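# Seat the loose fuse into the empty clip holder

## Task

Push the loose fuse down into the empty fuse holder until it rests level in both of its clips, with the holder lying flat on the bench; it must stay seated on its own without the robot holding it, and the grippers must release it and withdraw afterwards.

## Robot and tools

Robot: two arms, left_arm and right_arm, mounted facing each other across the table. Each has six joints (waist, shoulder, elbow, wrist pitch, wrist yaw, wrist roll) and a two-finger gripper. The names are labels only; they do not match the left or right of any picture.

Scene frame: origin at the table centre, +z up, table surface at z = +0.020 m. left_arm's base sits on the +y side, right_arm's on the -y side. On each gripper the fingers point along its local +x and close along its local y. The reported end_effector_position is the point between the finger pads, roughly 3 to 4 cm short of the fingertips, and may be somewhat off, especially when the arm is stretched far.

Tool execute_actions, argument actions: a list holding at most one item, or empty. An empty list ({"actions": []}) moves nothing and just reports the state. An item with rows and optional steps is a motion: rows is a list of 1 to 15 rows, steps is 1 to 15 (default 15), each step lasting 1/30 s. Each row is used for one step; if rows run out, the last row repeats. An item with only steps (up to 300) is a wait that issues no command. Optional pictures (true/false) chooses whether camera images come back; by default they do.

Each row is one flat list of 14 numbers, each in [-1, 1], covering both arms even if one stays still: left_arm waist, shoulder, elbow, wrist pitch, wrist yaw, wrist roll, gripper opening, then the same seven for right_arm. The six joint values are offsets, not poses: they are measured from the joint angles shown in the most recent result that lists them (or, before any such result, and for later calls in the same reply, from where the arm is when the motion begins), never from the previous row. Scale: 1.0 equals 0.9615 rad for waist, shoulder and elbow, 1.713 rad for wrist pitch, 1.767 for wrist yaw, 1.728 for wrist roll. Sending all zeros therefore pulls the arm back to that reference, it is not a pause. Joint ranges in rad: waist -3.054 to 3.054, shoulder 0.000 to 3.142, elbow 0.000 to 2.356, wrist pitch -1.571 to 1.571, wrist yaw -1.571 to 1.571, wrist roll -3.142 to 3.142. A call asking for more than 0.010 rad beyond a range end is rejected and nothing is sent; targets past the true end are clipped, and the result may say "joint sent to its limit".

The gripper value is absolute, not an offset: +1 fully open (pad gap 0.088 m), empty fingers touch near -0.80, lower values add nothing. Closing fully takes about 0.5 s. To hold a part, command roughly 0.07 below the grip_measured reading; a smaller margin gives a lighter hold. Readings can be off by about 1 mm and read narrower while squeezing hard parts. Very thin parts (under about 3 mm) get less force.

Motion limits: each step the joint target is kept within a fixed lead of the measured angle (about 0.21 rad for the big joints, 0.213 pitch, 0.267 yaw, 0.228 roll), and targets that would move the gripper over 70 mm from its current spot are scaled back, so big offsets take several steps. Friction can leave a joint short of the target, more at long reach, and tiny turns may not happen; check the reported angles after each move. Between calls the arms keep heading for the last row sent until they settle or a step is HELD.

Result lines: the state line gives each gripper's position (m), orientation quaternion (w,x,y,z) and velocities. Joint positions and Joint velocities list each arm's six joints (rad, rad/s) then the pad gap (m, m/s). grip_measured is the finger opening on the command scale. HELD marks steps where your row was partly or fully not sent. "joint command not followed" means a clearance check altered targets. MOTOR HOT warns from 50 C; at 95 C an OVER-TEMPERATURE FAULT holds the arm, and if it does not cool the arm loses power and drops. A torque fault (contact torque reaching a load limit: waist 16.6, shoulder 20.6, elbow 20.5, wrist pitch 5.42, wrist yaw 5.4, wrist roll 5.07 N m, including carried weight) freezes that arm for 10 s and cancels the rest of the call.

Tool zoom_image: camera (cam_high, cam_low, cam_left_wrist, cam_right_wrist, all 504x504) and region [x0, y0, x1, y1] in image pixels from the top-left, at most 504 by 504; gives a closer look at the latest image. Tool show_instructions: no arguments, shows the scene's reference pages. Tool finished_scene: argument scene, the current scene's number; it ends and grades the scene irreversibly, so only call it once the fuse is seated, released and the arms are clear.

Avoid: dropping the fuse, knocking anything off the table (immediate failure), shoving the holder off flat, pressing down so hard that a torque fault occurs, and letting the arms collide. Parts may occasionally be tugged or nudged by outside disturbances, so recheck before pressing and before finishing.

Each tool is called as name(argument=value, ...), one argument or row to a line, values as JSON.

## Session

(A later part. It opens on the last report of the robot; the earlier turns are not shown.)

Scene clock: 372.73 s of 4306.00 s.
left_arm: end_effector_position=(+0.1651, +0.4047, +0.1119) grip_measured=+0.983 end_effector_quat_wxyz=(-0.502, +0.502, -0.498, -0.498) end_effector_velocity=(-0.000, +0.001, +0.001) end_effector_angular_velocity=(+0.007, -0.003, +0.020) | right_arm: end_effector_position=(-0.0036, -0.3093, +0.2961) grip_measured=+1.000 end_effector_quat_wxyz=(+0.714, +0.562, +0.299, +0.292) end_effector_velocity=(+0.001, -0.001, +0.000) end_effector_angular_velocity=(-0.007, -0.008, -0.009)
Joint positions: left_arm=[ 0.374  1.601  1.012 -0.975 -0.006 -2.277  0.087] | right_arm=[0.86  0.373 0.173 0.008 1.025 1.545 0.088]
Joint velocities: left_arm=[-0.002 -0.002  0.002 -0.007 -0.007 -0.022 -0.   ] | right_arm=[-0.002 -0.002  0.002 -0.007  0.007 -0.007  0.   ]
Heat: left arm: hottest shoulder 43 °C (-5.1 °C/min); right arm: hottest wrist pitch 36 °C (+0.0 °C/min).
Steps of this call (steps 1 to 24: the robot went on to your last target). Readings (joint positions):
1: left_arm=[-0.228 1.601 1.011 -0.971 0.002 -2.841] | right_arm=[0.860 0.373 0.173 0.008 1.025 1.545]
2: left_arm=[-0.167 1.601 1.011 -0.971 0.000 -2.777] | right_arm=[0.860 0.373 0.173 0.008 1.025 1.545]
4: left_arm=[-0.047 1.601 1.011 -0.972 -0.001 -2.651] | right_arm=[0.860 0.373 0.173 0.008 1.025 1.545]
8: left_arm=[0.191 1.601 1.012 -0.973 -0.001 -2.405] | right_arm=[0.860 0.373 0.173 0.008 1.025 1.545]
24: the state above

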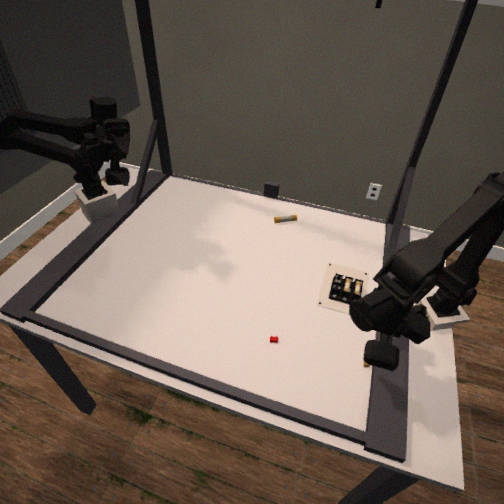

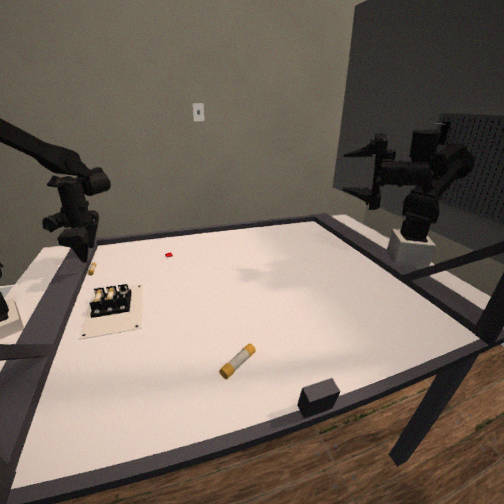

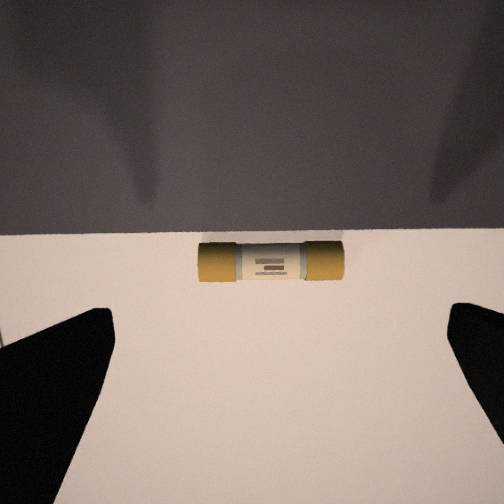

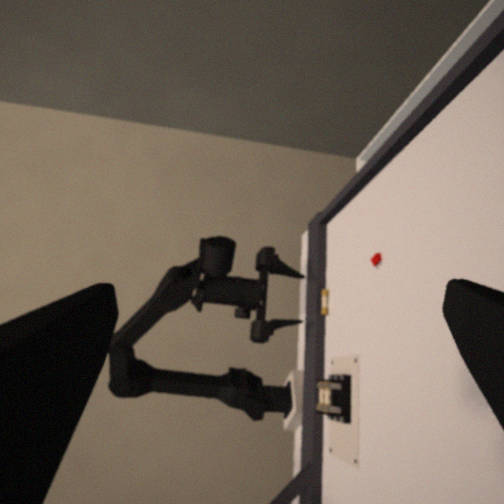

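execute_actions(
  actions=[
    {"rows": [[0,0.008,-0.012,0.007,0,0,0.95, 0,0,0,0,0,0,1],[0,0.017,-0.024,0.017,0,0,0.9, 0,0,0,0,0,0,1],[0,0.028,-0.038,0.03,0,0,0.84, 0,0,0,0,0,0,1],[0,0.04,-0.053,0.044,0,0,0.78, 0,0,0,0,0,0,1],[0,0.052,-0.068,0.058,0,0,0.72, 0,0,0,0,0,0,1],[0,0.064,-0.083,0.072,0,0,0.66, 0,0,0,0,0,0,1],[0,0.075,-0.097,0.085,0,0,0.6, 0,0,0,0,0,0,1],[0,0.085,-0.109,0.097,0,0,0.55, 0,0,0,0,0,0,1],[0,0.094,-0.119,0.107,0,0,0.51, 0,0,0,0,0,0,1],[0,0.1013,-0.1276,0.1158,0,0,0.51, 0,0,0,0,0,0,1]], "steps": 15},
  ],
  pictures=false,
)

execute_actions(
  actions=[
    {"steps": 6},
  ],
)

Scene clock: 401.00 s of 4306.00 s.
left_arm: end_effector_position=(+0.1640, +0.4056, +0.0641) grip_measured=+0.525 end_effector_quat_wxyz=(-0.502, +0.497, -0.498, -0.503) end_effector_velocity=(+0.014, -0.010, -0.002) end_effector_angular_velocity=(-0.050, -0.070, -0.005) | right_arm: end_effector_position=(-0.0036, -0.3093, +0.2961) grip_measured=+1.000 end_effector_quat_wxyz=(+0.714, +0.562, +0.299, +0.292) end_effector_velocity=(+0.001, -0.001, -0.002) end_effector_angular_velocity=(-0.035, -0.025, -0.007)
Joint positions: left_arm=[ 0.374  1.691  0.9   -0.786 -0.006 -2.277  0.065] | right_arm=[0.86  0.373 0.173 0.008 1.025 1.545 0.088]
Joint velocities: left_arm=[ 0.002 -0.002 -0.012  0.095 -0.007  0.007 -0.007] | right_arm=[-0.002  0.002  0.002 -0.022  0.007 -0.022  0.   ]
Heat: left arm: hottest shoulder 41 °C (-4.0 °C/min); right arm: hottest wrist pitch 36 °C (+0.0 °C/min).
Steps of this call (steps 1 to 15: the robot went on to your last target; steps 16 to 90: nothing new was sent; then 24.77 s passed at rest; steps 91 to 105: all 15 steps of this action). Readings (joint positions):
91: left_arm=[0.374 1.601 1.012 -0.975 -0.006 -2.277] | right_arm=[0.860 0.373 0.173 0.008 1.025 1.545]
92: left_arm=[0.374 1.601 1.011 -0.971 -0.006 -2.277] | right_arm=[0.860 0.373 0.173 0.008 1.025 1.545]
94: left_arm=[0.374 1.608 1.001 -0.942 -0.006 -2.277] | right_arm=[0.860 0.373 0.173 0.008 1.025 1.545]
98: left_arm=[0.374 1.648 0.953 -0.863 -0.006 -2.277] | right_arm=[0.860 0.373 0.173 0.008 1.025 1.545]
105: the state above

Scene clock: 401.20 s of 4306.00 s.
left_arm: end_effector_position=(+0.1650, +0.4048, +0.0640) grip_measured=+0.514 end_effector_quat_wxyz=(-0.502, +0.499, -0.498, -0.501) end_effector_velocity=(+0.003, -0.002, +0.000) end_effector_angular_velocity=(-0.009, -0.022, +0.005) | right_arm: end_effector_position=(-0.0036, -0.3093, +0.2961) grip_measured=+1.000 end_effector_quat_wxyz=(+0.714, +0.562, +0.299, +0.292) end_effector_velocity=(-0.000, +0.000, -0.002) end_effector_angular_velocity=(-0.003, -0.003, +0.005)
Joint positions: left_arm=[ 0.374  1.691  0.899 -0.78  -0.006 -2.277  0.064] | right_arm=[0.86  0.373 0.173 0.008 1.025 1.545 0.088]
Joint velocities: left_arm=[-0.002 -0.002 -0.002  0.022 -0.007 -0.007 -0.001] | right_arm=[-0.002 -0.002 -0.007  0.007 -0.007 -0.007  0.   ]
Heat: left arm: hottest shoulder 41 °C (-4.1 °C/min); right arm: hottest wrist pitch 36 °C (+0.0 °C/min).
Steps of this call (steps 1 to 6: the robot went on to your last target). Readings (joint positions):
1: left_arm=[0.374 1.691 0.900 -0.784 -0.006 -2.277] | right_arm=[0.860 0.373 0.173 0.008 1.025 1.545]
2: left_arm=[0.374 1.691 0.900 -0.781 -0.006 -2.277] | right_arm=[0.860 0.373 0.173 0.008 1.025 1.545]
4: left_arm=[0.374 1.691 0.900 -0.781 -0.006 -2.277] | right_arm=[0.860 0.373 0.173 0.008 1.025 1.545]
6: the state above

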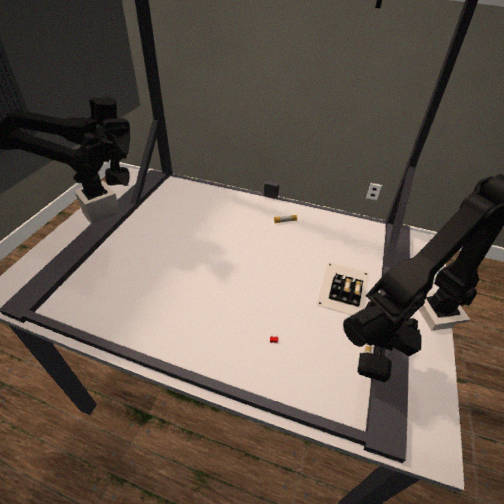

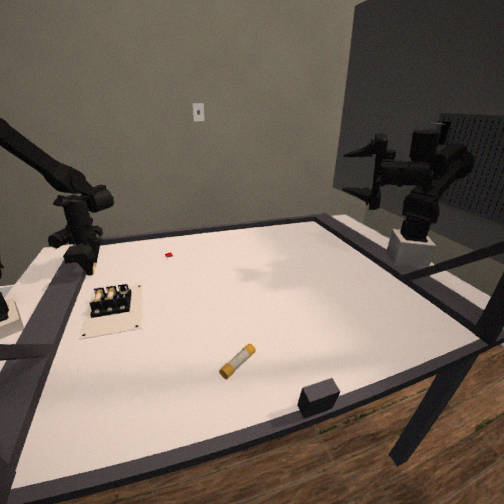

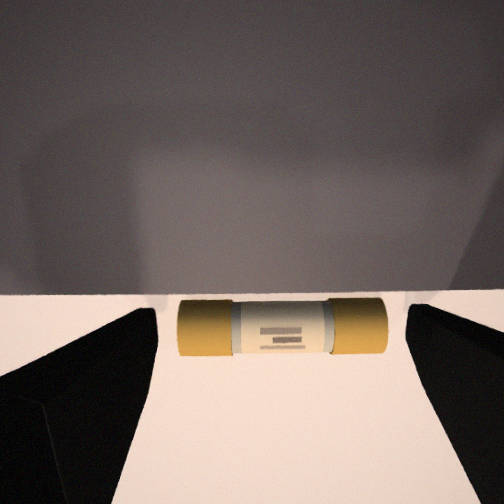

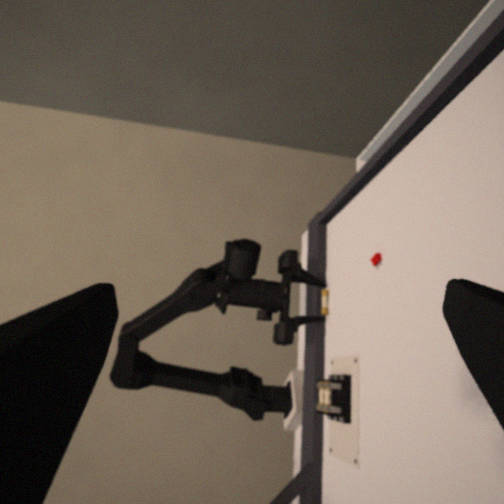

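zoom_image(
  camera="cam_left_wrist",
  region=[130, 280, 430, 380],
)

zoom_image(
  camera="cam_right_wrist",
  region=[290, 270, 350, 330],
)

Region (130, 280, 430, 380) of cam_left_wrist's 504x504 image, scaled by 1.680, with more detail than that image has.

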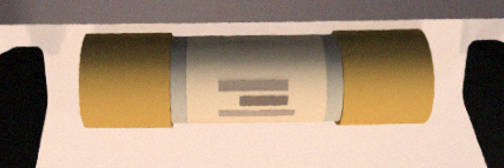

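Region (290, 270, 350, 330) of cam_right_wrist's 504x504 image, scaled by 8.400, with more detail than that image has.

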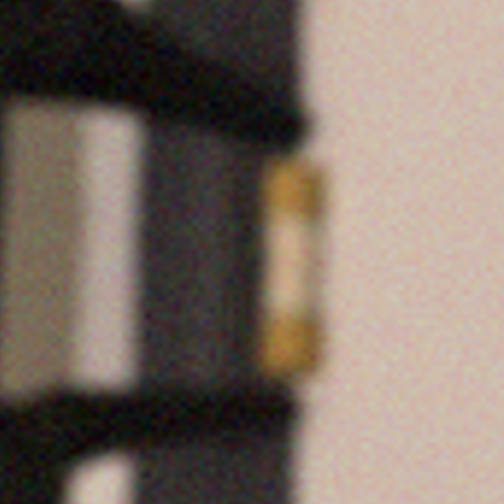

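execute_actions(
  actions=[
    {"rows": [[0,0,0,0,0,0,0.44, 0,0,0,0,0,0,1],[0,0,0,0,0,0,0.38, 0,0,0,0,0,0,1],[0,0,0,0,0,0,0.33, 0,0,0,0,0,0,1],[0,0,0,0,0,0,0.29, 0,0,0,0,0,0,1],[0,0,0,0,0,0,0.26, 0,0,0,0,0,0,1],[0,0,0,0,0,0,0.23, 0,0,0,0,0,0,1],[0,0,0,0,0,0,0.2, 0,0,0,0,0,0,1],[0,0,0,0,0,0,0.17, 0,0,0,0,0,0,1],[0,0,0,0,0,0,0.14, 0,0,0,0,0,0,1],[0,0,0,0,0,0,0.12, 0,0,0,0,0,0,1]], "steps": 14},
  ],
)

Scene clock: 422.23 s of 4306.00 s.
left_arm: end_effector_position=(+0.1650, +0.4048, +0.0640) grip_measured=+0.174 end_effector_quat_wxyz=(-0.502, +0.499, -0.498, -0.500) end_effector_velocity=(+0.001, -0.000, +0.000) end_effector_angular_velocity=(+0.001, -0.010, +0.020) | right_arm: end_effector_position=(-0.0036, -0.3093, +0.2961) grip_measured=+1.000 end_effector_quat_wxyz=(+0.714, +0.562, +0.299, +0.292) end_effector_velocity=(-0.000, +0.000, -0.004) end_effector_angular_velocity=(-0.021, -0.010, +0.005)
Joint positions: left_arm=[ 0.374  1.691  0.899 -0.779 -0.006 -2.277  0.048] | right_arm=[0.86  0.373 0.173 0.008 1.025 1.545 0.088]
Joint velocities: left_arm=[-0.002 -0.002 -0.002  0.007 -0.007 -0.022  0.   ] | right_arm=[-0.002  0.002 -0.007 -0.007 -0.007 -0.007  0.   ]
Heat: left arm: hottest shoulder 39 °C (-5.1 °C/min); right arm: hottest wrist pitch 36 °C (+0.0 °C/min).
Steps of this call (steps 1 to 15: the robot went on to your last target; steps 16 to 90: nothing new was sent; then 17.57 s passed at rest; steps 91 to 104: all 14 steps of this action). Readings (joint positions):
91: left_arm=[0.374 1.691 0.899 -0.779 -0.006 -2.277] | right_arm=[0.860 0.373 0.173 0.008 1.025 1.545]
92: left_arm=[0.374 1.691 0.899 -0.779 -0.006 -2.277] | right_arm=[0.860 0.373 0.173 0.008 1.025 1.545]
94: left_arm=[0.374 1.691 0.899 -0.779 -0.006 -2.277] | right_arm=[0.860 0.373 0.173 0.008 1.025 1.545]
98: left_arm=[0.374 1.691 0.899 -0.779 -0.006 -2.277] | right_arm=[0.860 0.373 0.173 0.008 1.025 1.545]
104: the state above

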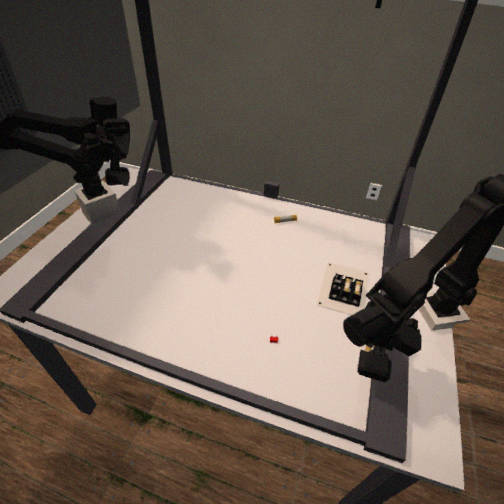

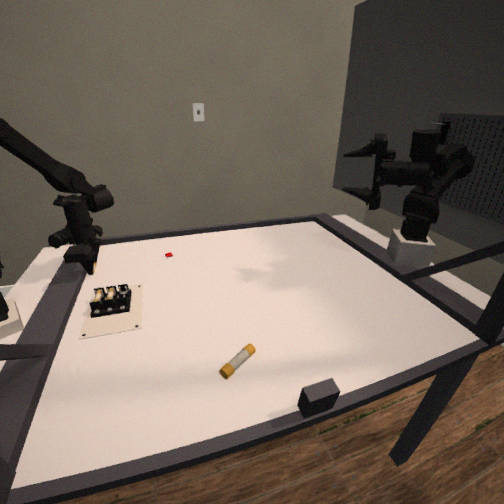

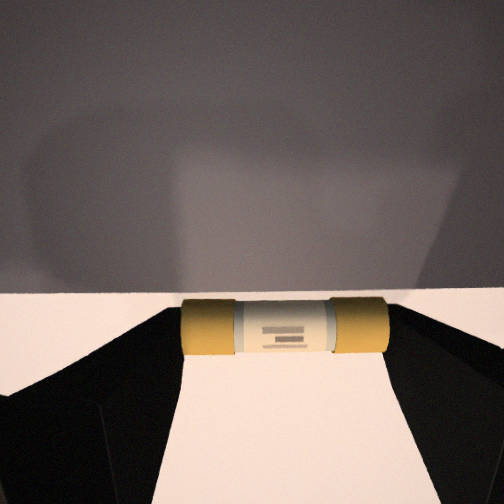

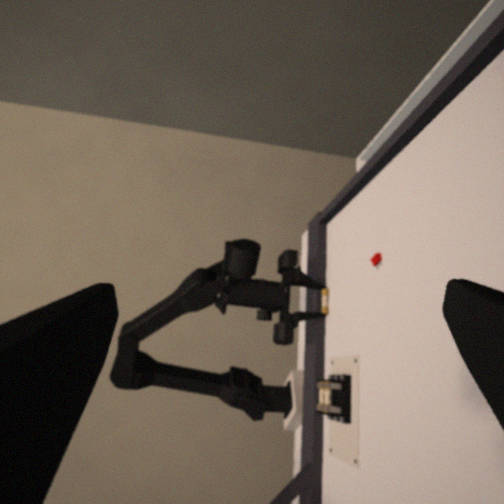

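execute_actions(
  actions=[
    {"rows": [[0,-0.006,0.012,-0.004,0,0,0.1, 0,0,0,0,0,0,1],[0,-0.01,0.03,-0.015,0,0,0.1, 0,0,0,0,0,0,1],[0,-0.015,0.052,-0.029,0.001,0,0.1, 0,0,0,0,0,0,1],[0,-0.02,0.076,-0.045,0.002,0,0.1, 0,0,0,0,0,0,1],[-0.005,-0.026,0.1,-0.062,0.003,-0.003,0.1, 0,0,0,0,0,0,1],[-0.02,-0.031,0.124,-0.078,0.004,-0.011,0.1, 0,0,0,0,0,0,1],[-0.045,-0.036,0.146,-0.093,0.005,-0.025,0.1, 0,0,0,0,0,0,1],[-0.08,-0.04,0.164,-0.106,0.005,-0.044,0.1, 0,0,0,0,0,0,1],[-0.125,-0.043,0.178,-0.116,0.005,-0.069,0.1, 0,0,0,0,0,0,1],[-0.175,-0.0451,0.1868,-0.1219,0.005,-0.096,0.1, 0,0,0,0,0,0,1],[-0.23,-0.0451,0.1868,-0.1219,0.005,-0.127,0.1, 0,0,0,0,0,0,1],[-0.29,-0.0451,0.1868,-0.1219,0.005,-0.16,0.1, 0,0,0,0,0,0,1],[-0.35,-0.0451,0.1868,-0.1219,0.005,-0.193,0.1, 0,0,0,0,0,0,1],[-0.41,-0.0451,0.1868,-0.1219,0.005,-0.226,0.1, 0,0,0,0,0,0,1],[-0.83,-0.0451,0.1868,-0.1219,0.005,-0.4566,0.1, 0,0,0,0,0,0,1]], "steps": 15},
  ],
  pictures=false,
)

execute_actions(
  actions=[
    {"steps": 22},
  ],
)

Scene clock: 445.07 s of 4306.00 s.
left_arm: end_effector_position=(+0.1108, +0.3379, +0.1122) grip_measured=+0.174 end_effector_quat_wxyz=(-0.498, +0.505, -0.498, -0.498) end_effector_velocity=(-0.426, -0.248, +0.003) end_effector_angular_velocity=(+0.039, +0.056, +0.210) | right_arm: end_effector_position=(-0.0036, -0.3093, +0.2961) grip_measured=+1.000 end_effector_quat_wxyz=(+0.714, +0.562, +0.299, +0.292) end_effector_velocity=(-0.001, +0.000, -0.004) end_effector_angular_velocity=(-0.017, -0.000, +0.009)
Joint positions: left_arm=[ 0.066  1.654  1.07  -0.976 -0.001 -2.592  0.048] | right_arm=[0.86  0.373 0.173 0.008 1.025 1.545 0.088]
Joint velocities: left_arm=[-1.746 -0.007  0.007 -0.081  0.007 -1.956 -0.   ] | right_arm=[ 0.002 -0.002 -0.002 -0.022 -0.007  0.007  0.   ]
Heat: left arm: hottest shoulder 38 °C (-4.0 °C/min); right arm: hottest wrist pitch 36 °C (+0.0 °C/min).
Steps of this call (steps 1 to 15: the robot went on to your last target; steps 16 to 90: nothing new was sent; then 19.33 s passed at rest; steps 91 to 105: all 15 steps of this action). Readings (joint positions):
91: left_arm=[0.374 1.691 0.899 -0.779 -0.006 -2.277] | right_arm=[0.860 0.373 0.173 0.008 1.025 1.545]
92: left_arm=[0.374 1.691 0.902 -0.784 -0.006 -2.277] | right_arm=[0.860 0.373 0.173 0.008 1.025 1.545]
94: left_arm=[0.374 1.691 0.917 -0.813 -0.006 -2.277] | right_arm=[0.860 0.373 0.173 0.008 1.025 1.545]
98: left_arm=[0.356 1.678 0.991 -0.900 -0.005 -2.301] | right_arm=[0.860 0.373 0.173 0.008 1.025 1.545]
105: the state above

Scene clock: 445.80 s of 4306.00 s.
left_arm: end_effector_position=(-0.0194, +0.2980, +0.1123) grip_measured=+0.174 end_effector_quat_wxyz=(-0.501, +0.496, -0.505, -0.498) end_effector_velocity=(-0.002, +0.001, +0.001) end_effector_angular_velocity=(+0.002, +0.007, +0.005) | right_arm: end_effector_position=(-0.0036, -0.3093, +0.2961) grip_measured=+1.000 end_effector_quat_wxyz=(+0.714, +0.562, +0.299, +0.292) end_effector_velocity=(+0.004, -0.003, -0.002) end_effector_angular_velocity=(-0.020, -0.023, -0.027)
Joint positions: left_arm=[-0.421  1.654  1.07  -0.986  0.005 -3.06   0.048] | right_arm=[0.86  0.373 0.173 0.008 1.025 1.545 0.088]
Joint velocities: left_arm=[-0.002 -0.002  0.002 -0.007  0.007 -0.007 -0.   ] | right_arm=[-0.007 -0.007 -0.007 -0.007  0.022 -0.022  0.   ]
Heat: left arm: hottest shoulder 38 °C (-4.1 °C/min); right arm: hottest wrist pitch 36 °C (+0.0 °C/min).
Steps of this call (steps 1 to 22: the robot went on to your last target). Readings (joint positions):
1: left_arm=[0.007 1.654 1.070 -0.979 -0.001 -2.656] | right_arm=[0.860 0.373 0.173 0.008 1.025 1.545]
2: left_arm=[-0.053 1.654 1.070 -0.982 0.000 -2.719] | right_arm=[0.860 0.373 0.173 0.008 1.025 1.545]
4: left_arm=[-0.173 1.654 1.070 -0.982 0.000 -2.846] | right_arm=[0.860 0.373 0.173 0.008 1.025 1.545]
8: left_arm=[-0.379 1.654 1.070 -0.985 0.009 -3.012] | right_arm=[0.860 0.373 0.173 0.008 1.025 1.545]
22: the state above

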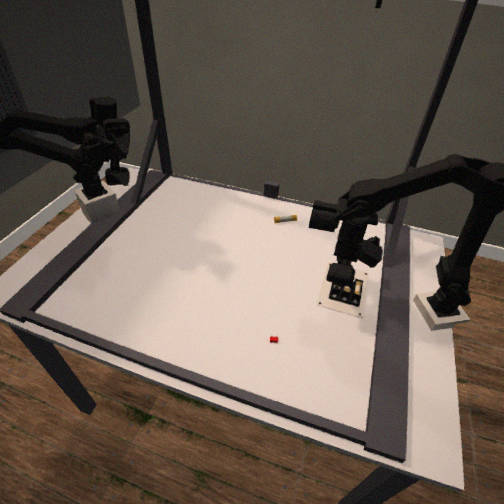

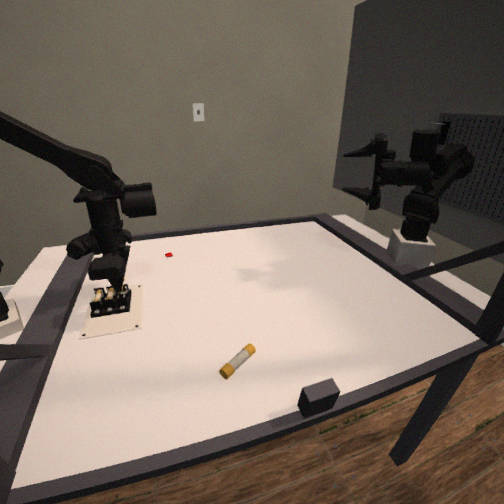

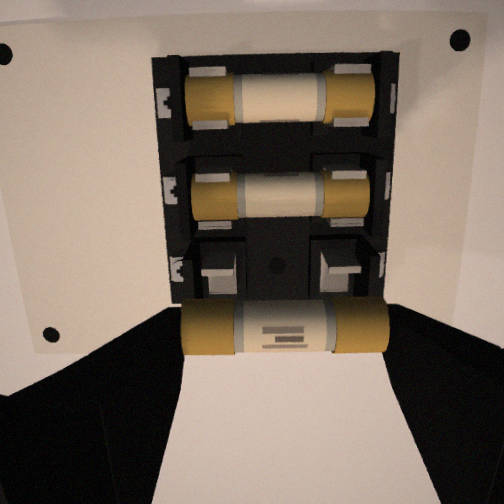

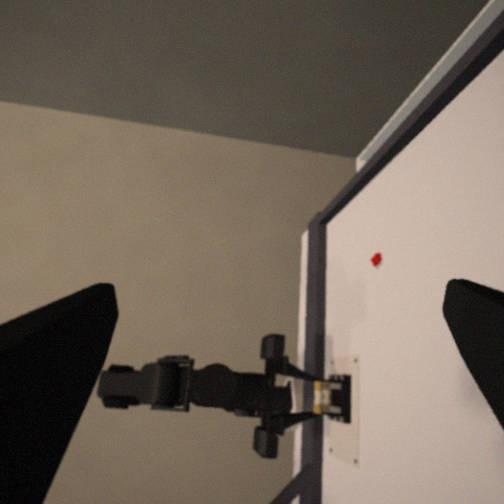

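execute_actions(
  actions=[
    {"rows": [[0,0.006,-0.01,0.004,-0.001,0,0.1, 0,0,0,0,0,0,1],[0,0.011,-0.018,0.009,-0.002,0,0.1, 0,0,0,0,0,0,1],[0,0.015,-0.025,0.015,-0.003,0,0.1, 0,0,0,0,0,0,1],[0,0.019,-0.032,0.021,-0.0034,0,0.1, 0,0,0,0,0,0,1],[0,0.022,-0.038,0.025,-0.0034,0,0.1, 0,0,0,0,0,0,1],[0,0.0241,-0.0416,0.0283,-0.0034,0,0.1, 0,0,0,0,0,0,1]], "steps": 15},
  ],
)

Scene clock: 455.77 s of 4306.00 s.
left_arm: end_effector_position=(-0.0190, +0.2978, +0.1009) grip_measured=+0.174 end_effector_quat_wxyz=(-0.502, +0.497, -0.504, -0.497) end_effector_velocity=(-0.001, -0.003, +0.001) end_effector_angular_velocity=(-0.012, -0.008, +0.015) | right_arm: end_effector_position=(-0.0036, -0.3093, +0.2961) grip_measured=+1.000 end_effector_quat_wxyz=(+0.714, +0.562, +0.299, +0.292) end_effector_velocity=(+0.002, -0.002, +0.001) end_effector_angular_velocity=(+0.007, -0.003, -0.014)
Joint positions: left_arm=[-0.421  1.671  1.041 -0.94   0.002 -3.06   0.048] | right_arm=[0.86  0.373 0.173 0.008 1.025 1.545 0.088]
Joint velocities: left_arm=[-0.007 -0.002  0.002  0.007 -0.007 -0.022  0.   ] | right_arm=[-0.007 -0.007 -0.002  0.007  0.007 -0.007  0.   ]
Heat: left arm: hottest shoulder 38 °C (-3.0 °C/min); right arm: hottest wrist pitch 36 °C (+0.0 °C/min).
Steps of this call (steps 1 to 15: the robot went on to your last target; steps 16 to 90: nothing new was sent; then 6.47 s passed at rest; steps 91 to 105: all 15 steps of this action). Readings (joint positions):
91: left_arm=[-0.421 1.654 1.070 -0.986 0.005 -3.060] | right_arm=[0.860 0.373 0.173 0.008 1.025 1.545]
92: left_arm=[-0.421 1.654 1.070 -0.985 0.005 -3.060] | right_arm=[0.860 0.373 0.173 0.008 1.025 1.545]
94: left_arm=[-0.421 1.656 1.065 -0.971 0.004 -3.060] | right_arm=[0.860 0.373 0.173 0.008 1.025 1.545]
98: left_arm=[-0.421 1.667 1.047 -0.948 0.002 -3.060] | right_arm=[0.860 0.373 0.173 0.008 1.025 1.545]
105: the state above

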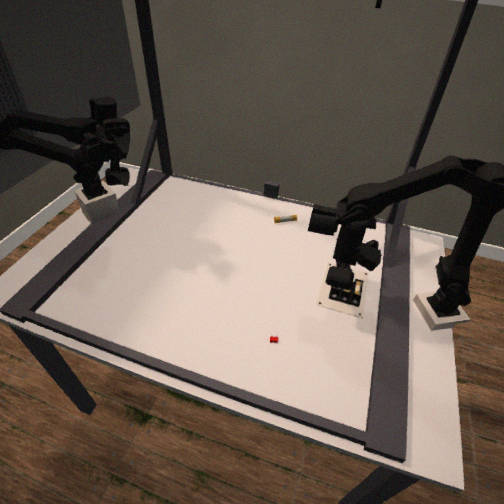

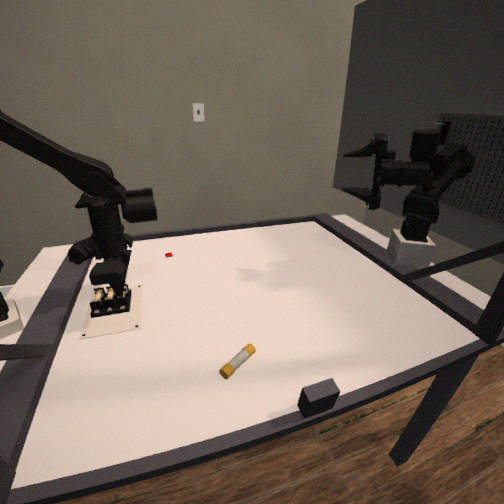

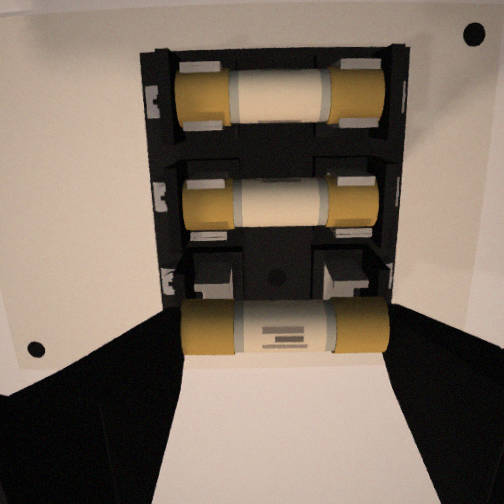

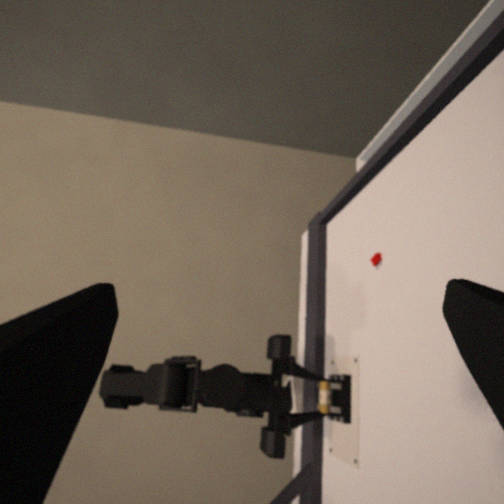

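zoom_image(
  camera="cam_left_wrist",
  region=[150, 160, 420, 370],
)

Region (150, 160, 420, 370) of cam_left_wrist's 504x504 image, scaled by 1.867, with more detail than that image has.

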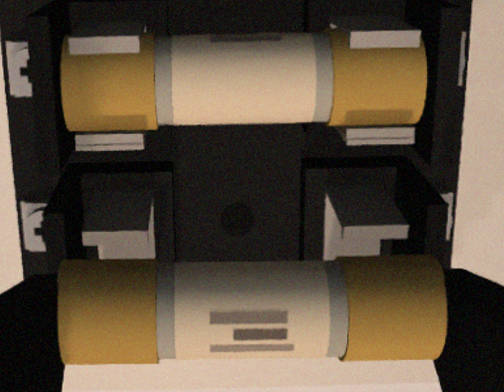

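execute_actions(
  actions=[
    {"rows": [[0,0.005,-0.009,0.003,0,0,0.1, 0,0,0,0,0,0,1],[0,0.008,-0.014,0.006,0,0,0.1, 0,0,0,0,0,0,1],[0,0.01,-0.018,0.009,0,0,0.1, 0,0,0,0,0,0,1],[0,0.012,-0.022,0.012,0,0,0.1, 0,0,0,0,0,0,1],[0,0.014,-0.025,0.014,0,0,0.1, 0,0,0,0,0,0,1],[0,0.0151,-0.027,0.0156,0,0,0.1, 0,0,0,0,0,0,1]], "steps": 15},
  ],
)

Scene clock: 484.80 s of 4306.00 s.
left_arm: end_effector_position=(-0.0189, +0.2967, +0.0976) grip_measured=+0.174 end_effector_quat_wxyz=(-0.501, +0.498, -0.505, -0.496) end_effector_velocity=(+0.000, -0.001, +0.000) end_effector_angular_velocity=(-0.007, -0.008, +0.005) | right_arm: end_effector_position=(-0.0036, -0.3093, +0.2961) grip_measured=+1.000 end_effector_quat_wxyz=(+0.714, +0.562, +0.299, +0.292) end_effector_velocity=(+0.001, -0.001, -0.003) end_effector_angular_velocity=(-0.006, +0.000, -0.010)
Joint positions: left_arm=[-0.421  1.675  1.031 -0.92   0.002 -3.06   0.048] | right_arm=[0.86  0.373 0.173 0.008 1.025 1.545 0.088]
Joint velocities: left_arm=[-0.002 -0.002 -0.002  0.007 -0.007 -0.007 -0.   ] | right_arm=[-0.002 -0.002 -0.007 -0.007  0.007  0.007  0.   ]
Heat: left arm: hottest shoulder 37 °C (-2.0 °C/min); right arm: hottest wrist pitch 36 °C (+0.0 °C/min).
Steps of this call (steps 1 to 15: the robot went on to your last target; steps 16 to 90: nothing new was sent; then 25.53 s passed at rest; steps 91 to 105: all 15 steps of this action). Readings (joint positions):
91: left_arm=[-0.421 1.671 1.041 -0.940 0.002 -3.060] | right_arm=[0.860 0.373 0.173 0.008 1.025 1.545]
92: left_arm=[-0.421 1.671 1.040 -0.938 0.002 -3.060] | right_arm=[0.860 0.373 0.173 0.008 1.025 1.545]
94: left_arm=[-0.421 1.672 1.038 -0.931 0.002 -3.060] | right_arm=[0.860 0.373 0.173 0.008 1.025 1.545]
98: left_arm=[-0.421 1.675 1.031 -0.920 0.002 -3.060] | right_arm=[0.860 0.373 0.173 0.008 1.025 1.545]
105: the state above

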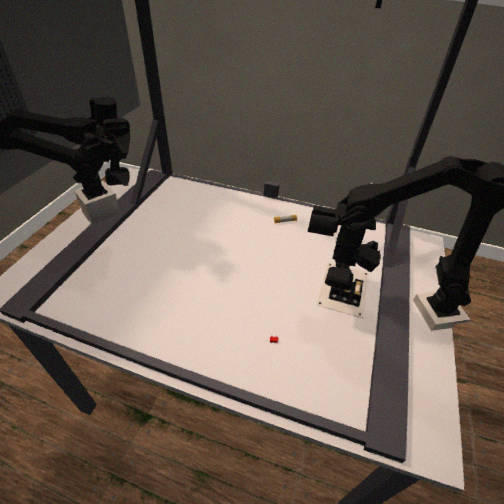

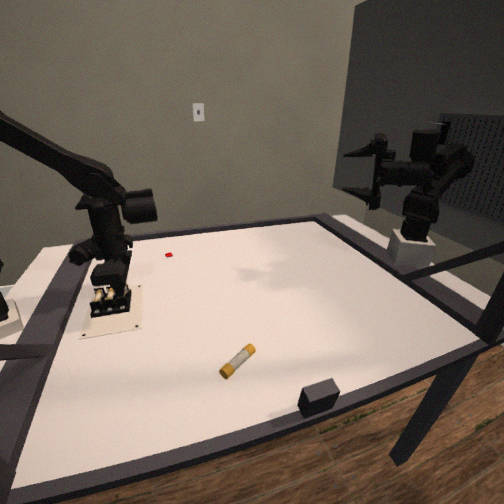

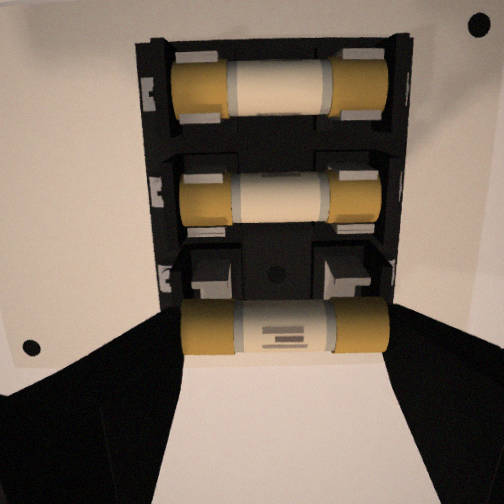

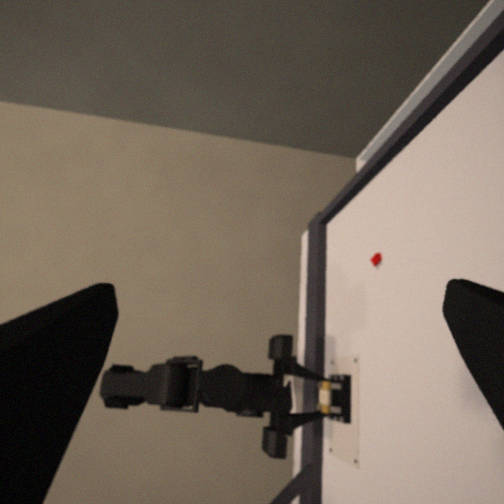

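execute_actions(
  actions=[
    {"rows": [[0,0,0,-0.002,0,0,0.1, 0,0,0,0,0,0,1],[0,0,0,-0.004,0,0,0.1, 0,0,0,0,0,0,1],[0,0.003,0,-0.006,0,0,0.1, 0,0,0,0,0,0,1],[0,0.006,0,-0.0075,0,0,0.1, 0,0,0,0,0,0,1],[0,0.009,0,-0.0075,0,0,0.1, 0,0,0,0,0,0,1],[0,0.012,0,-0.0075,0,0,0.1, 0,0,0,0,0,0,1],[0,0.015,0,-0.0075,0,0,0.1, 0,0,0,0,0,0,1]], "steps": 15},
  ],
)

Scene clock: 500.17 s of 4306.00 s.
left_arm: end_effector_position=(-0.0190, +0.2989, +0.0966) grip_measured=+0.174 end_effector_quat_wxyz=(-0.504, +0.495, -0.502, -0.499) end_effector_velocity=(+0.000, +0.002, +0.000) end_effector_angular_velocity=(+0.008, -0.007, +0.005) | right_arm: end_effector_position=(-0.0036, -0.3093, +0.2961) grip_measured=+1.000 end_effector_quat_wxyz=(+0.714, +0.562, +0.299, +0.292) end_effector_velocity=(+0.000, -0.001, -0.001) end_effector_angular_velocity=(-0.021, -0.020, -0.003)
Joint positions: left_arm=[-0.421  1.679  1.031 -0.929  0.002 -3.06   0.048] | right_arm=[0.86  0.373 0.173 0.008 1.025 1.545 0.088]
Joint velocities: left_arm=[-0.002 -0.002 -0.002 -0.007 -0.007 -0.007 -0.   ] | right_arm=[ 0.002 -0.002 -0.002 -0.007  0.007 -0.022  0.   ]
Heat: left arm: hottest shoulder 36 °C (-2.0 °C/min); right arm: hottest wrist pitch 36 °C (+0.0 °C/min).
Steps of this call (steps 1 to 15: the robot went on to your last target; steps 16 to 90: nothing new was sent; then 11.87 s passed at rest; steps 91 to 105: all 15 steps of this action). Readings (joint positions):
91: left_arm=[-0.421 1.675 1.031 -0.919 0.002 -3.060] | right_arm=[0.860 0.373 0.173 0.008 1.025 1.545]
92: left_arm=[-0.421 1.675 1.031 -0.920 0.002 -3.060] | right_arm=[0.860 0.373 0.173 0.008 1.025 1.545]
94: left_arm=[-0.421 1.675 1.031 -0.921 0.002 -3.060] | right_arm=[0.860 0.373 0.173 0.008 1.025 1.545]
98: left_arm=[-0.421 1.678 1.031 -0.929 0.002 -3.060] | right_arm=[0.860 0.373 0.173 0.008 1.025 1.545]
105: the state above

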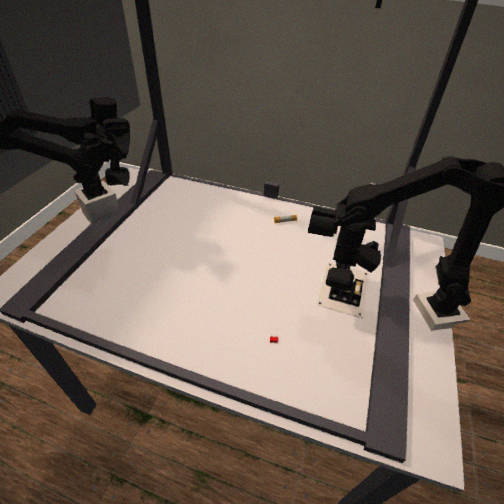

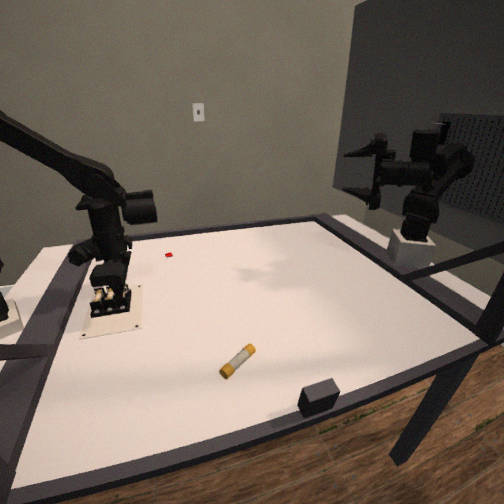

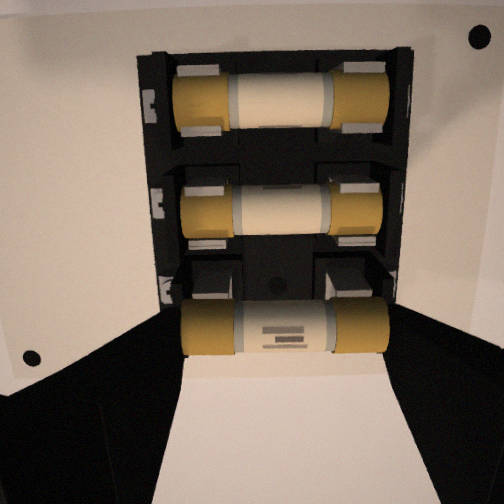

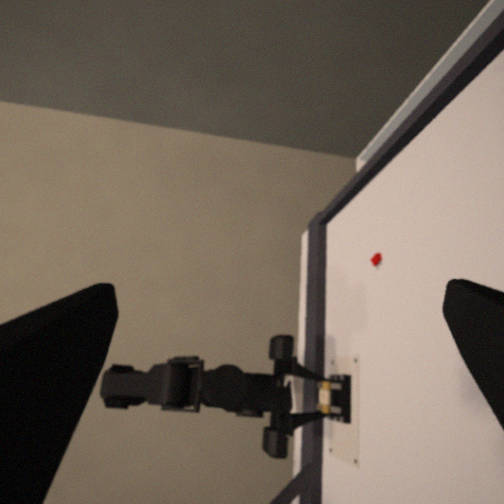

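execute_actions(
  actions=[
    {"rows": [[0,0,0,0,0,0,0.2, 0,0,0,0,0,0,1],[0,0,0,0,0,0,0.26, 0,0,0,0,0,0,1],[0,0,0,0,0,0,0.31, 0,0,0,0,0,0,1],[0,-0.007,0.009,-0.002,0,0,0.35, 0,0,0,0,0,0,1],[0,-0.013,0.016,-0.008,0,0,0.35, 0,0,0,0,0,0,1],[0,-0.02,0.023,-0.015,0,0,0.35, 0,0,0,0,0,0,1],[0,-0.026,0.03,-0.021,0,0,0.35, 0,0,0,0,0,0,1],[0,-0.031,0.035,-0.026,0,0,0.35, 0,0,0,0,0,0,1],[0,-0.0344,0.0388,-0.0293,0,0,0.35, 0,0,0,0,0,0,1],[0,-0.0344,0.0388,-0.0293,0,0,0.35, 0,0,0,0,0,0,1],[0,-0.0344,0.0388,-0.0293,0,0,0.35, 0,0,0,0,0,0,1],[0,-0.0344,0.0388,-0.0293,0,0,0.35, 0,0,0,0,0,0,1]], "steps": 15},
  ],
)

Scene clock: 563.70 s of 4306.00 s.
left_arm: end_effector_position=(-0.0191, +0.2997, +0.1091) grip_measured=+0.346 end_effector_quat_wxyz=(-0.503, +0.496, -0.503, -0.498) end_effector_velocity=(-0.000, +0.009, +0.000) end_effector_angular_velocity=(+0.037, -0.005, +0.005) | right_arm: end_effector_position=(-0.0036, -0.3093, +0.2961) grip_measured=+1.000 end_effector_quat_wxyz=(+0.714, +0.562, +0.299, +0.292) end_effector_velocity=(-0.002, +0.002, -0.002) end_effector_angular_velocity=(+0.006, +0.010, +0.018)
Joint positions: left_arm=[-0.421  1.654  1.056 -0.975  0.002 -3.06   0.056] | right_arm=[0.86  0.373 0.173 0.008 1.025 1.545 0.088]
Joint velocities: left_arm=[-0.002 -0.002 -0.002 -0.037 -0.007 -0.007  0.001] | right_arm=[-0.002 -0.002 -0.007  0.007 -0.022  0.007  0.   ]
Heat: left arm: hottest shoulder 35 °C (-1.0 °C/min); right arm: hottest wrist pitch 36 °C (+0.0 °C/min).
Steps of this call (steps 1 to 15: the robot went on to your last target; steps 16 to 90: nothing new was sent; then 60.03 s passed at rest; steps 91 to 105: all 15 steps of this action). Readings (joint positions):
91: left_arm=[-0.421 1.679 1.031 -0.929 0.002 -3.060] | right_arm=[0.860 0.373 0.173 0.008 1.025 1.545]
92: left_arm=[-0.421 1.679 1.031 -0.929 0.002 -3.060] | right_arm=[0.860 0.373 0.173 0.008 1.025 1.545]
94: left_arm=[-0.421 1.679 1.031 -0.929 0.002 -3.060] | right_arm=[0.860 0.373 0.173 0.008 1.025 1.545]
98: left_arm=[-0.421 1.674 1.036 -0.953 0.002 -3.060] | right_arm=[0.860 0.373 0.173 0.008 1.025 1.545]
105: the state above

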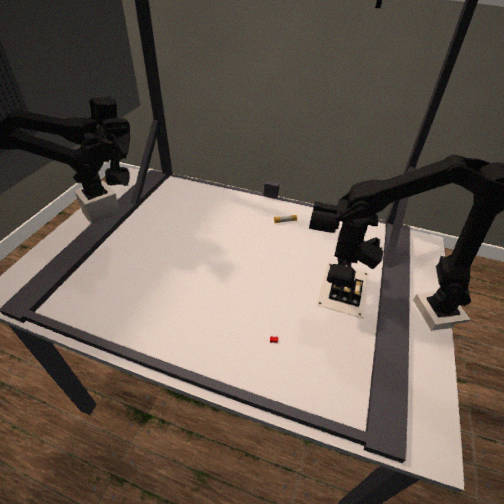

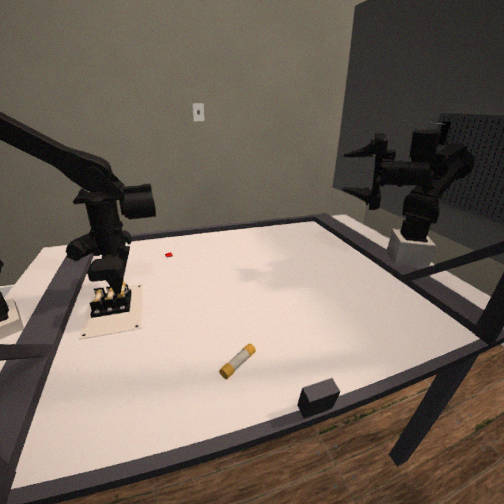

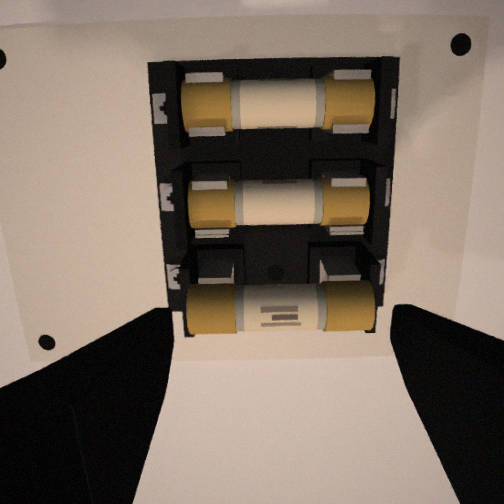

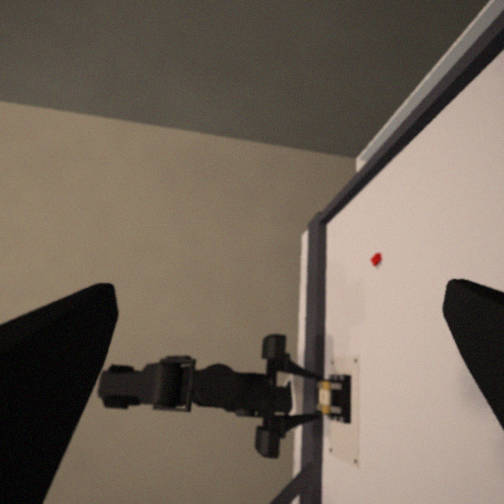

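zoom_image(
  camera="cam_left_wrist",
  region=[150, 230, 420, 360],
)

zoom_image(
  camera="cam_right_wrist",
  region=[295, 360, 365, 435],
)

Region (150, 230, 420, 360) of cam_left_wrist's 504x504 image, scaled by 1.867, with more detail than that image has; it fills the top 243 rows of this view, and the rest is white.

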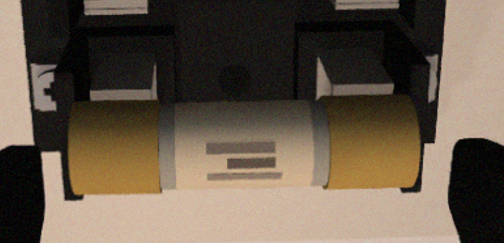

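Region (295, 360, 365, 435) of cam_right_wrist's 504x504 image, scaled by 6.720, with more detail than that image has; it fills the left 470 columns of this view, and the rest is white.

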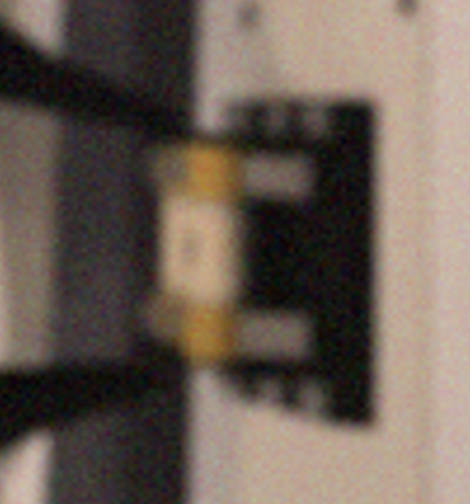

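execute_actions(
  actions=[
    {"rows": [[0,0,0,0.001,0,0,0.25, 0,0,0,0,0,0,1],[0.005,0,0,0.002,0.004,0.003,0.15, 0,0,0,0,0,0,1],[0.013,0,0,0.003,0.0106,0.0075,0.05, 0,0,0,0,0,0,1],[0.023,0,0,0.003,0.0188,0.0133,-0.05, 0,0,0,0,0,0,1],[0.035,0,0,0.003,0.0286,0.0203,-0.146, 0,0,0,0,0,0,1],[0.047,0,0,0.003,0.0385,0.0272,-0.146, 0,0,0,0,0,0,1],[0.059,0,0,0.003,0.0483,0.0342,-0.146, 0,0,0,0,0,0,1],[0.071,0,0,0.003,0.0581,0.0411,-0.146, 0,0,0,0,0,0,1],[0.082,0,0,0.003,0.0671,0.0475,-0.146, 0,0,0,0,0,0,1],[0.091,0,0,0.003,0.0745,0.0527,-0.146, 0,0,0,0,0,0,1],[0.0975,0,0,0.003,0.0798,0.0565,-0.146, 0,0,0,0,0,0,1]], "steps": 15},
  ],
  pictures=false,
)

execute_actions(
  actions=[
    {"steps": 8},
  ],
)

Scene clock: 599.47 s of 4306.00 s.
left_arm: end_effector_position=(-0.0138, +0.2988, +0.1104) grip_measured=-0.138 end_effector_quat_wxyz=(-0.463, +0.470, -0.540, -0.523) end_effector_velocity=(-0.002, -0.000, +0.003) end_effector_angular_velocity=(-0.021, +0.078, -0.043) | right_arm: end_effector_position=(-0.0036, -0.3093, +0.2961) grip_measured=+1.000 end_effector_quat_wxyz=(+0.714, +0.562, +0.299, +0.292) end_effector_velocity=(-0.000, +0.000, -0.002) end_effector_angular_velocity=(-0.012, -0.006, +0.005)
Joint positions: left_arm=[-0.332  1.654  1.056 -0.972  0.132 -2.973  0.032] | right_arm=[0.86  0.373 0.173 0.008 1.025 1.545 0.088]
Joint velocities: left_arm=[ 0.037 -0.002  0.002 -0.007  0.081  0.081 -0.002] | right_arm=[-0.002 -0.002 -0.002 -0.007 -0.007 -0.007  0.   ]
Heat: left arm: hottest shoulder 37 °C (+2.0 °C/min); right arm: hottest wrist pitch 36 °C (+0.0 °C/min).
Steps of this call (steps 1 to 15: the robot went on to your last target; steps 16 to 90: nothing new was sent; then 32.27 s passed at rest; steps 91 to 105: all 15 steps of this action). Readings (joint positions):
91: left_arm=[-0.421 1.654 1.056 -0.977 0.002 -3.060] | right_arm=[0.860 0.373 0.173 0.008 1.025 1.545]
92: left_arm=[-0.421 1.654 1.056 -0.977 0.002 -3.060] | right_arm=[0.860 0.373 0.173 0.008 1.025 1.545]
94: left_arm=[-0.417 1.654 1.056 -0.975 0.012 -3.057] | right_arm=[0.860 0.373 0.173 0.008 1.025 1.545]
98: left_arm=[-0.384 1.654 1.056 -0.972 0.063 -3.021] | right_arm=[0.860 0.373 0.173 0.008 1.025 1.545]
105: the state above

Scene clock: 599.73 s of 4306.00 s.
left_arm: end_effector_position=(-0.0143, +0.2987, +0.1106) grip_measured=-0.143 end_effector_quat_wxyz=(-0.462, +0.467, -0.542, -0.524) end_effector_velocity=(+0.004, +0.003, -0.000) end_effector_angular_velocity=(+0.010, -0.021, -0.005) | right_arm: end_effector_position=(-0.0036, -0.3093, +0.2961) grip_measured=+1.000 end_effector_quat_wxyz=(+0.714, +0.562, +0.299, +0.292) end_effector_velocity=(-0.002, +0.002, -0.000) end_effector_angular_velocity=(-0.009, -0.010, +0.021)
Joint positions: left_arm=[-0.33   1.654  1.056 -0.972  0.139 -2.968  0.032] | right_arm=[0.86  0.373 0.173 0.008 1.025 1.545 0.088]
Joint velocities: left_arm=[ 0.002 -0.002 -0.002 -0.007 -0.022  0.007 -0.   ] | right_arm=[-0.002 -0.002 -0.002  0.007 -0.022 -0.022  0.   ]
Heat: left arm: hottest shoulder 37 °C (+2.0 °C/min); right arm: hottest wrist pitch 36 °C (+0.0 °C/min).
Steps of this call (steps 1 to 8: the robot went on to your last target). Readings (joint positions):
1: left_arm=[-0.331 1.654 1.056 -0.972 0.135 -2.971] | right_arm=[0.860 0.373 0.173 0.008 1.025 1.545]
2: left_arm=[-0.331 1.654 1.056 -0.972 0.136 -2.970] | right_arm=[0.860 0.373 0.173 0.008 1.025 1.545]
4: left_arm=[-0.331 1.654 1.056 -0.972 0.138 -2.969] | right_arm=[0.860 0.373 0.173 0.008 1.025 1.545]
8: the state above

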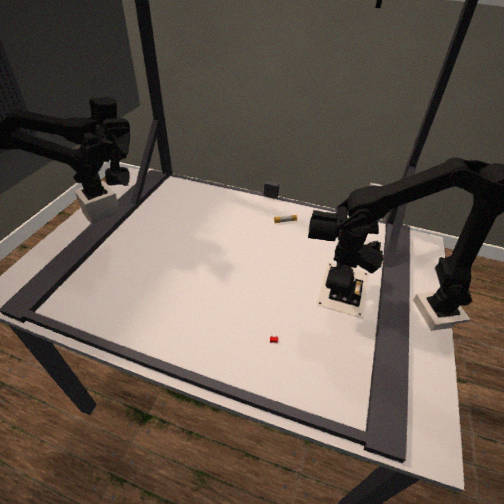

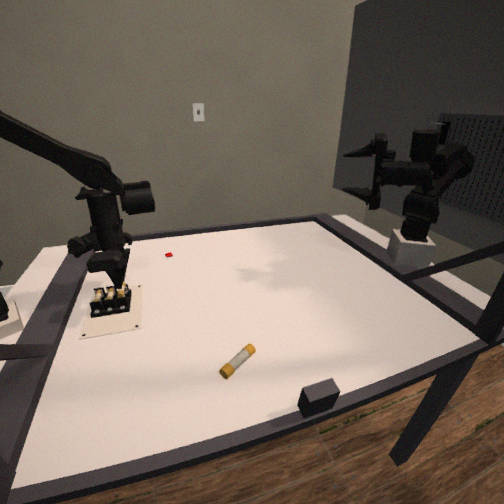

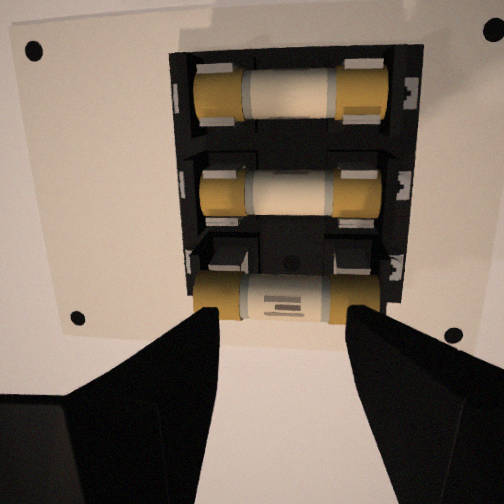

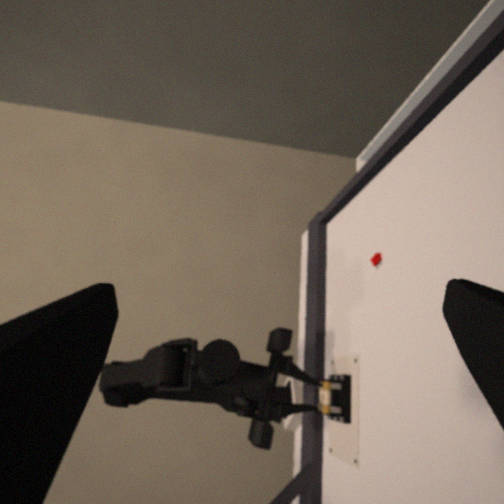

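zoom_image(
  camera="cam_left_wrist",
  region=[170, 230, 420, 360],
)

Region (170, 230, 420, 360) of cam_left_wrist's 504x504 image, scaled by 2.016, with more detail than that image has; it fills the top 262 rows of this view, and the rest is white.

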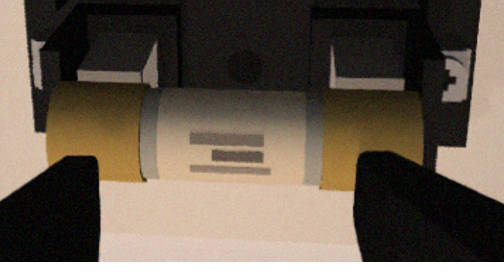

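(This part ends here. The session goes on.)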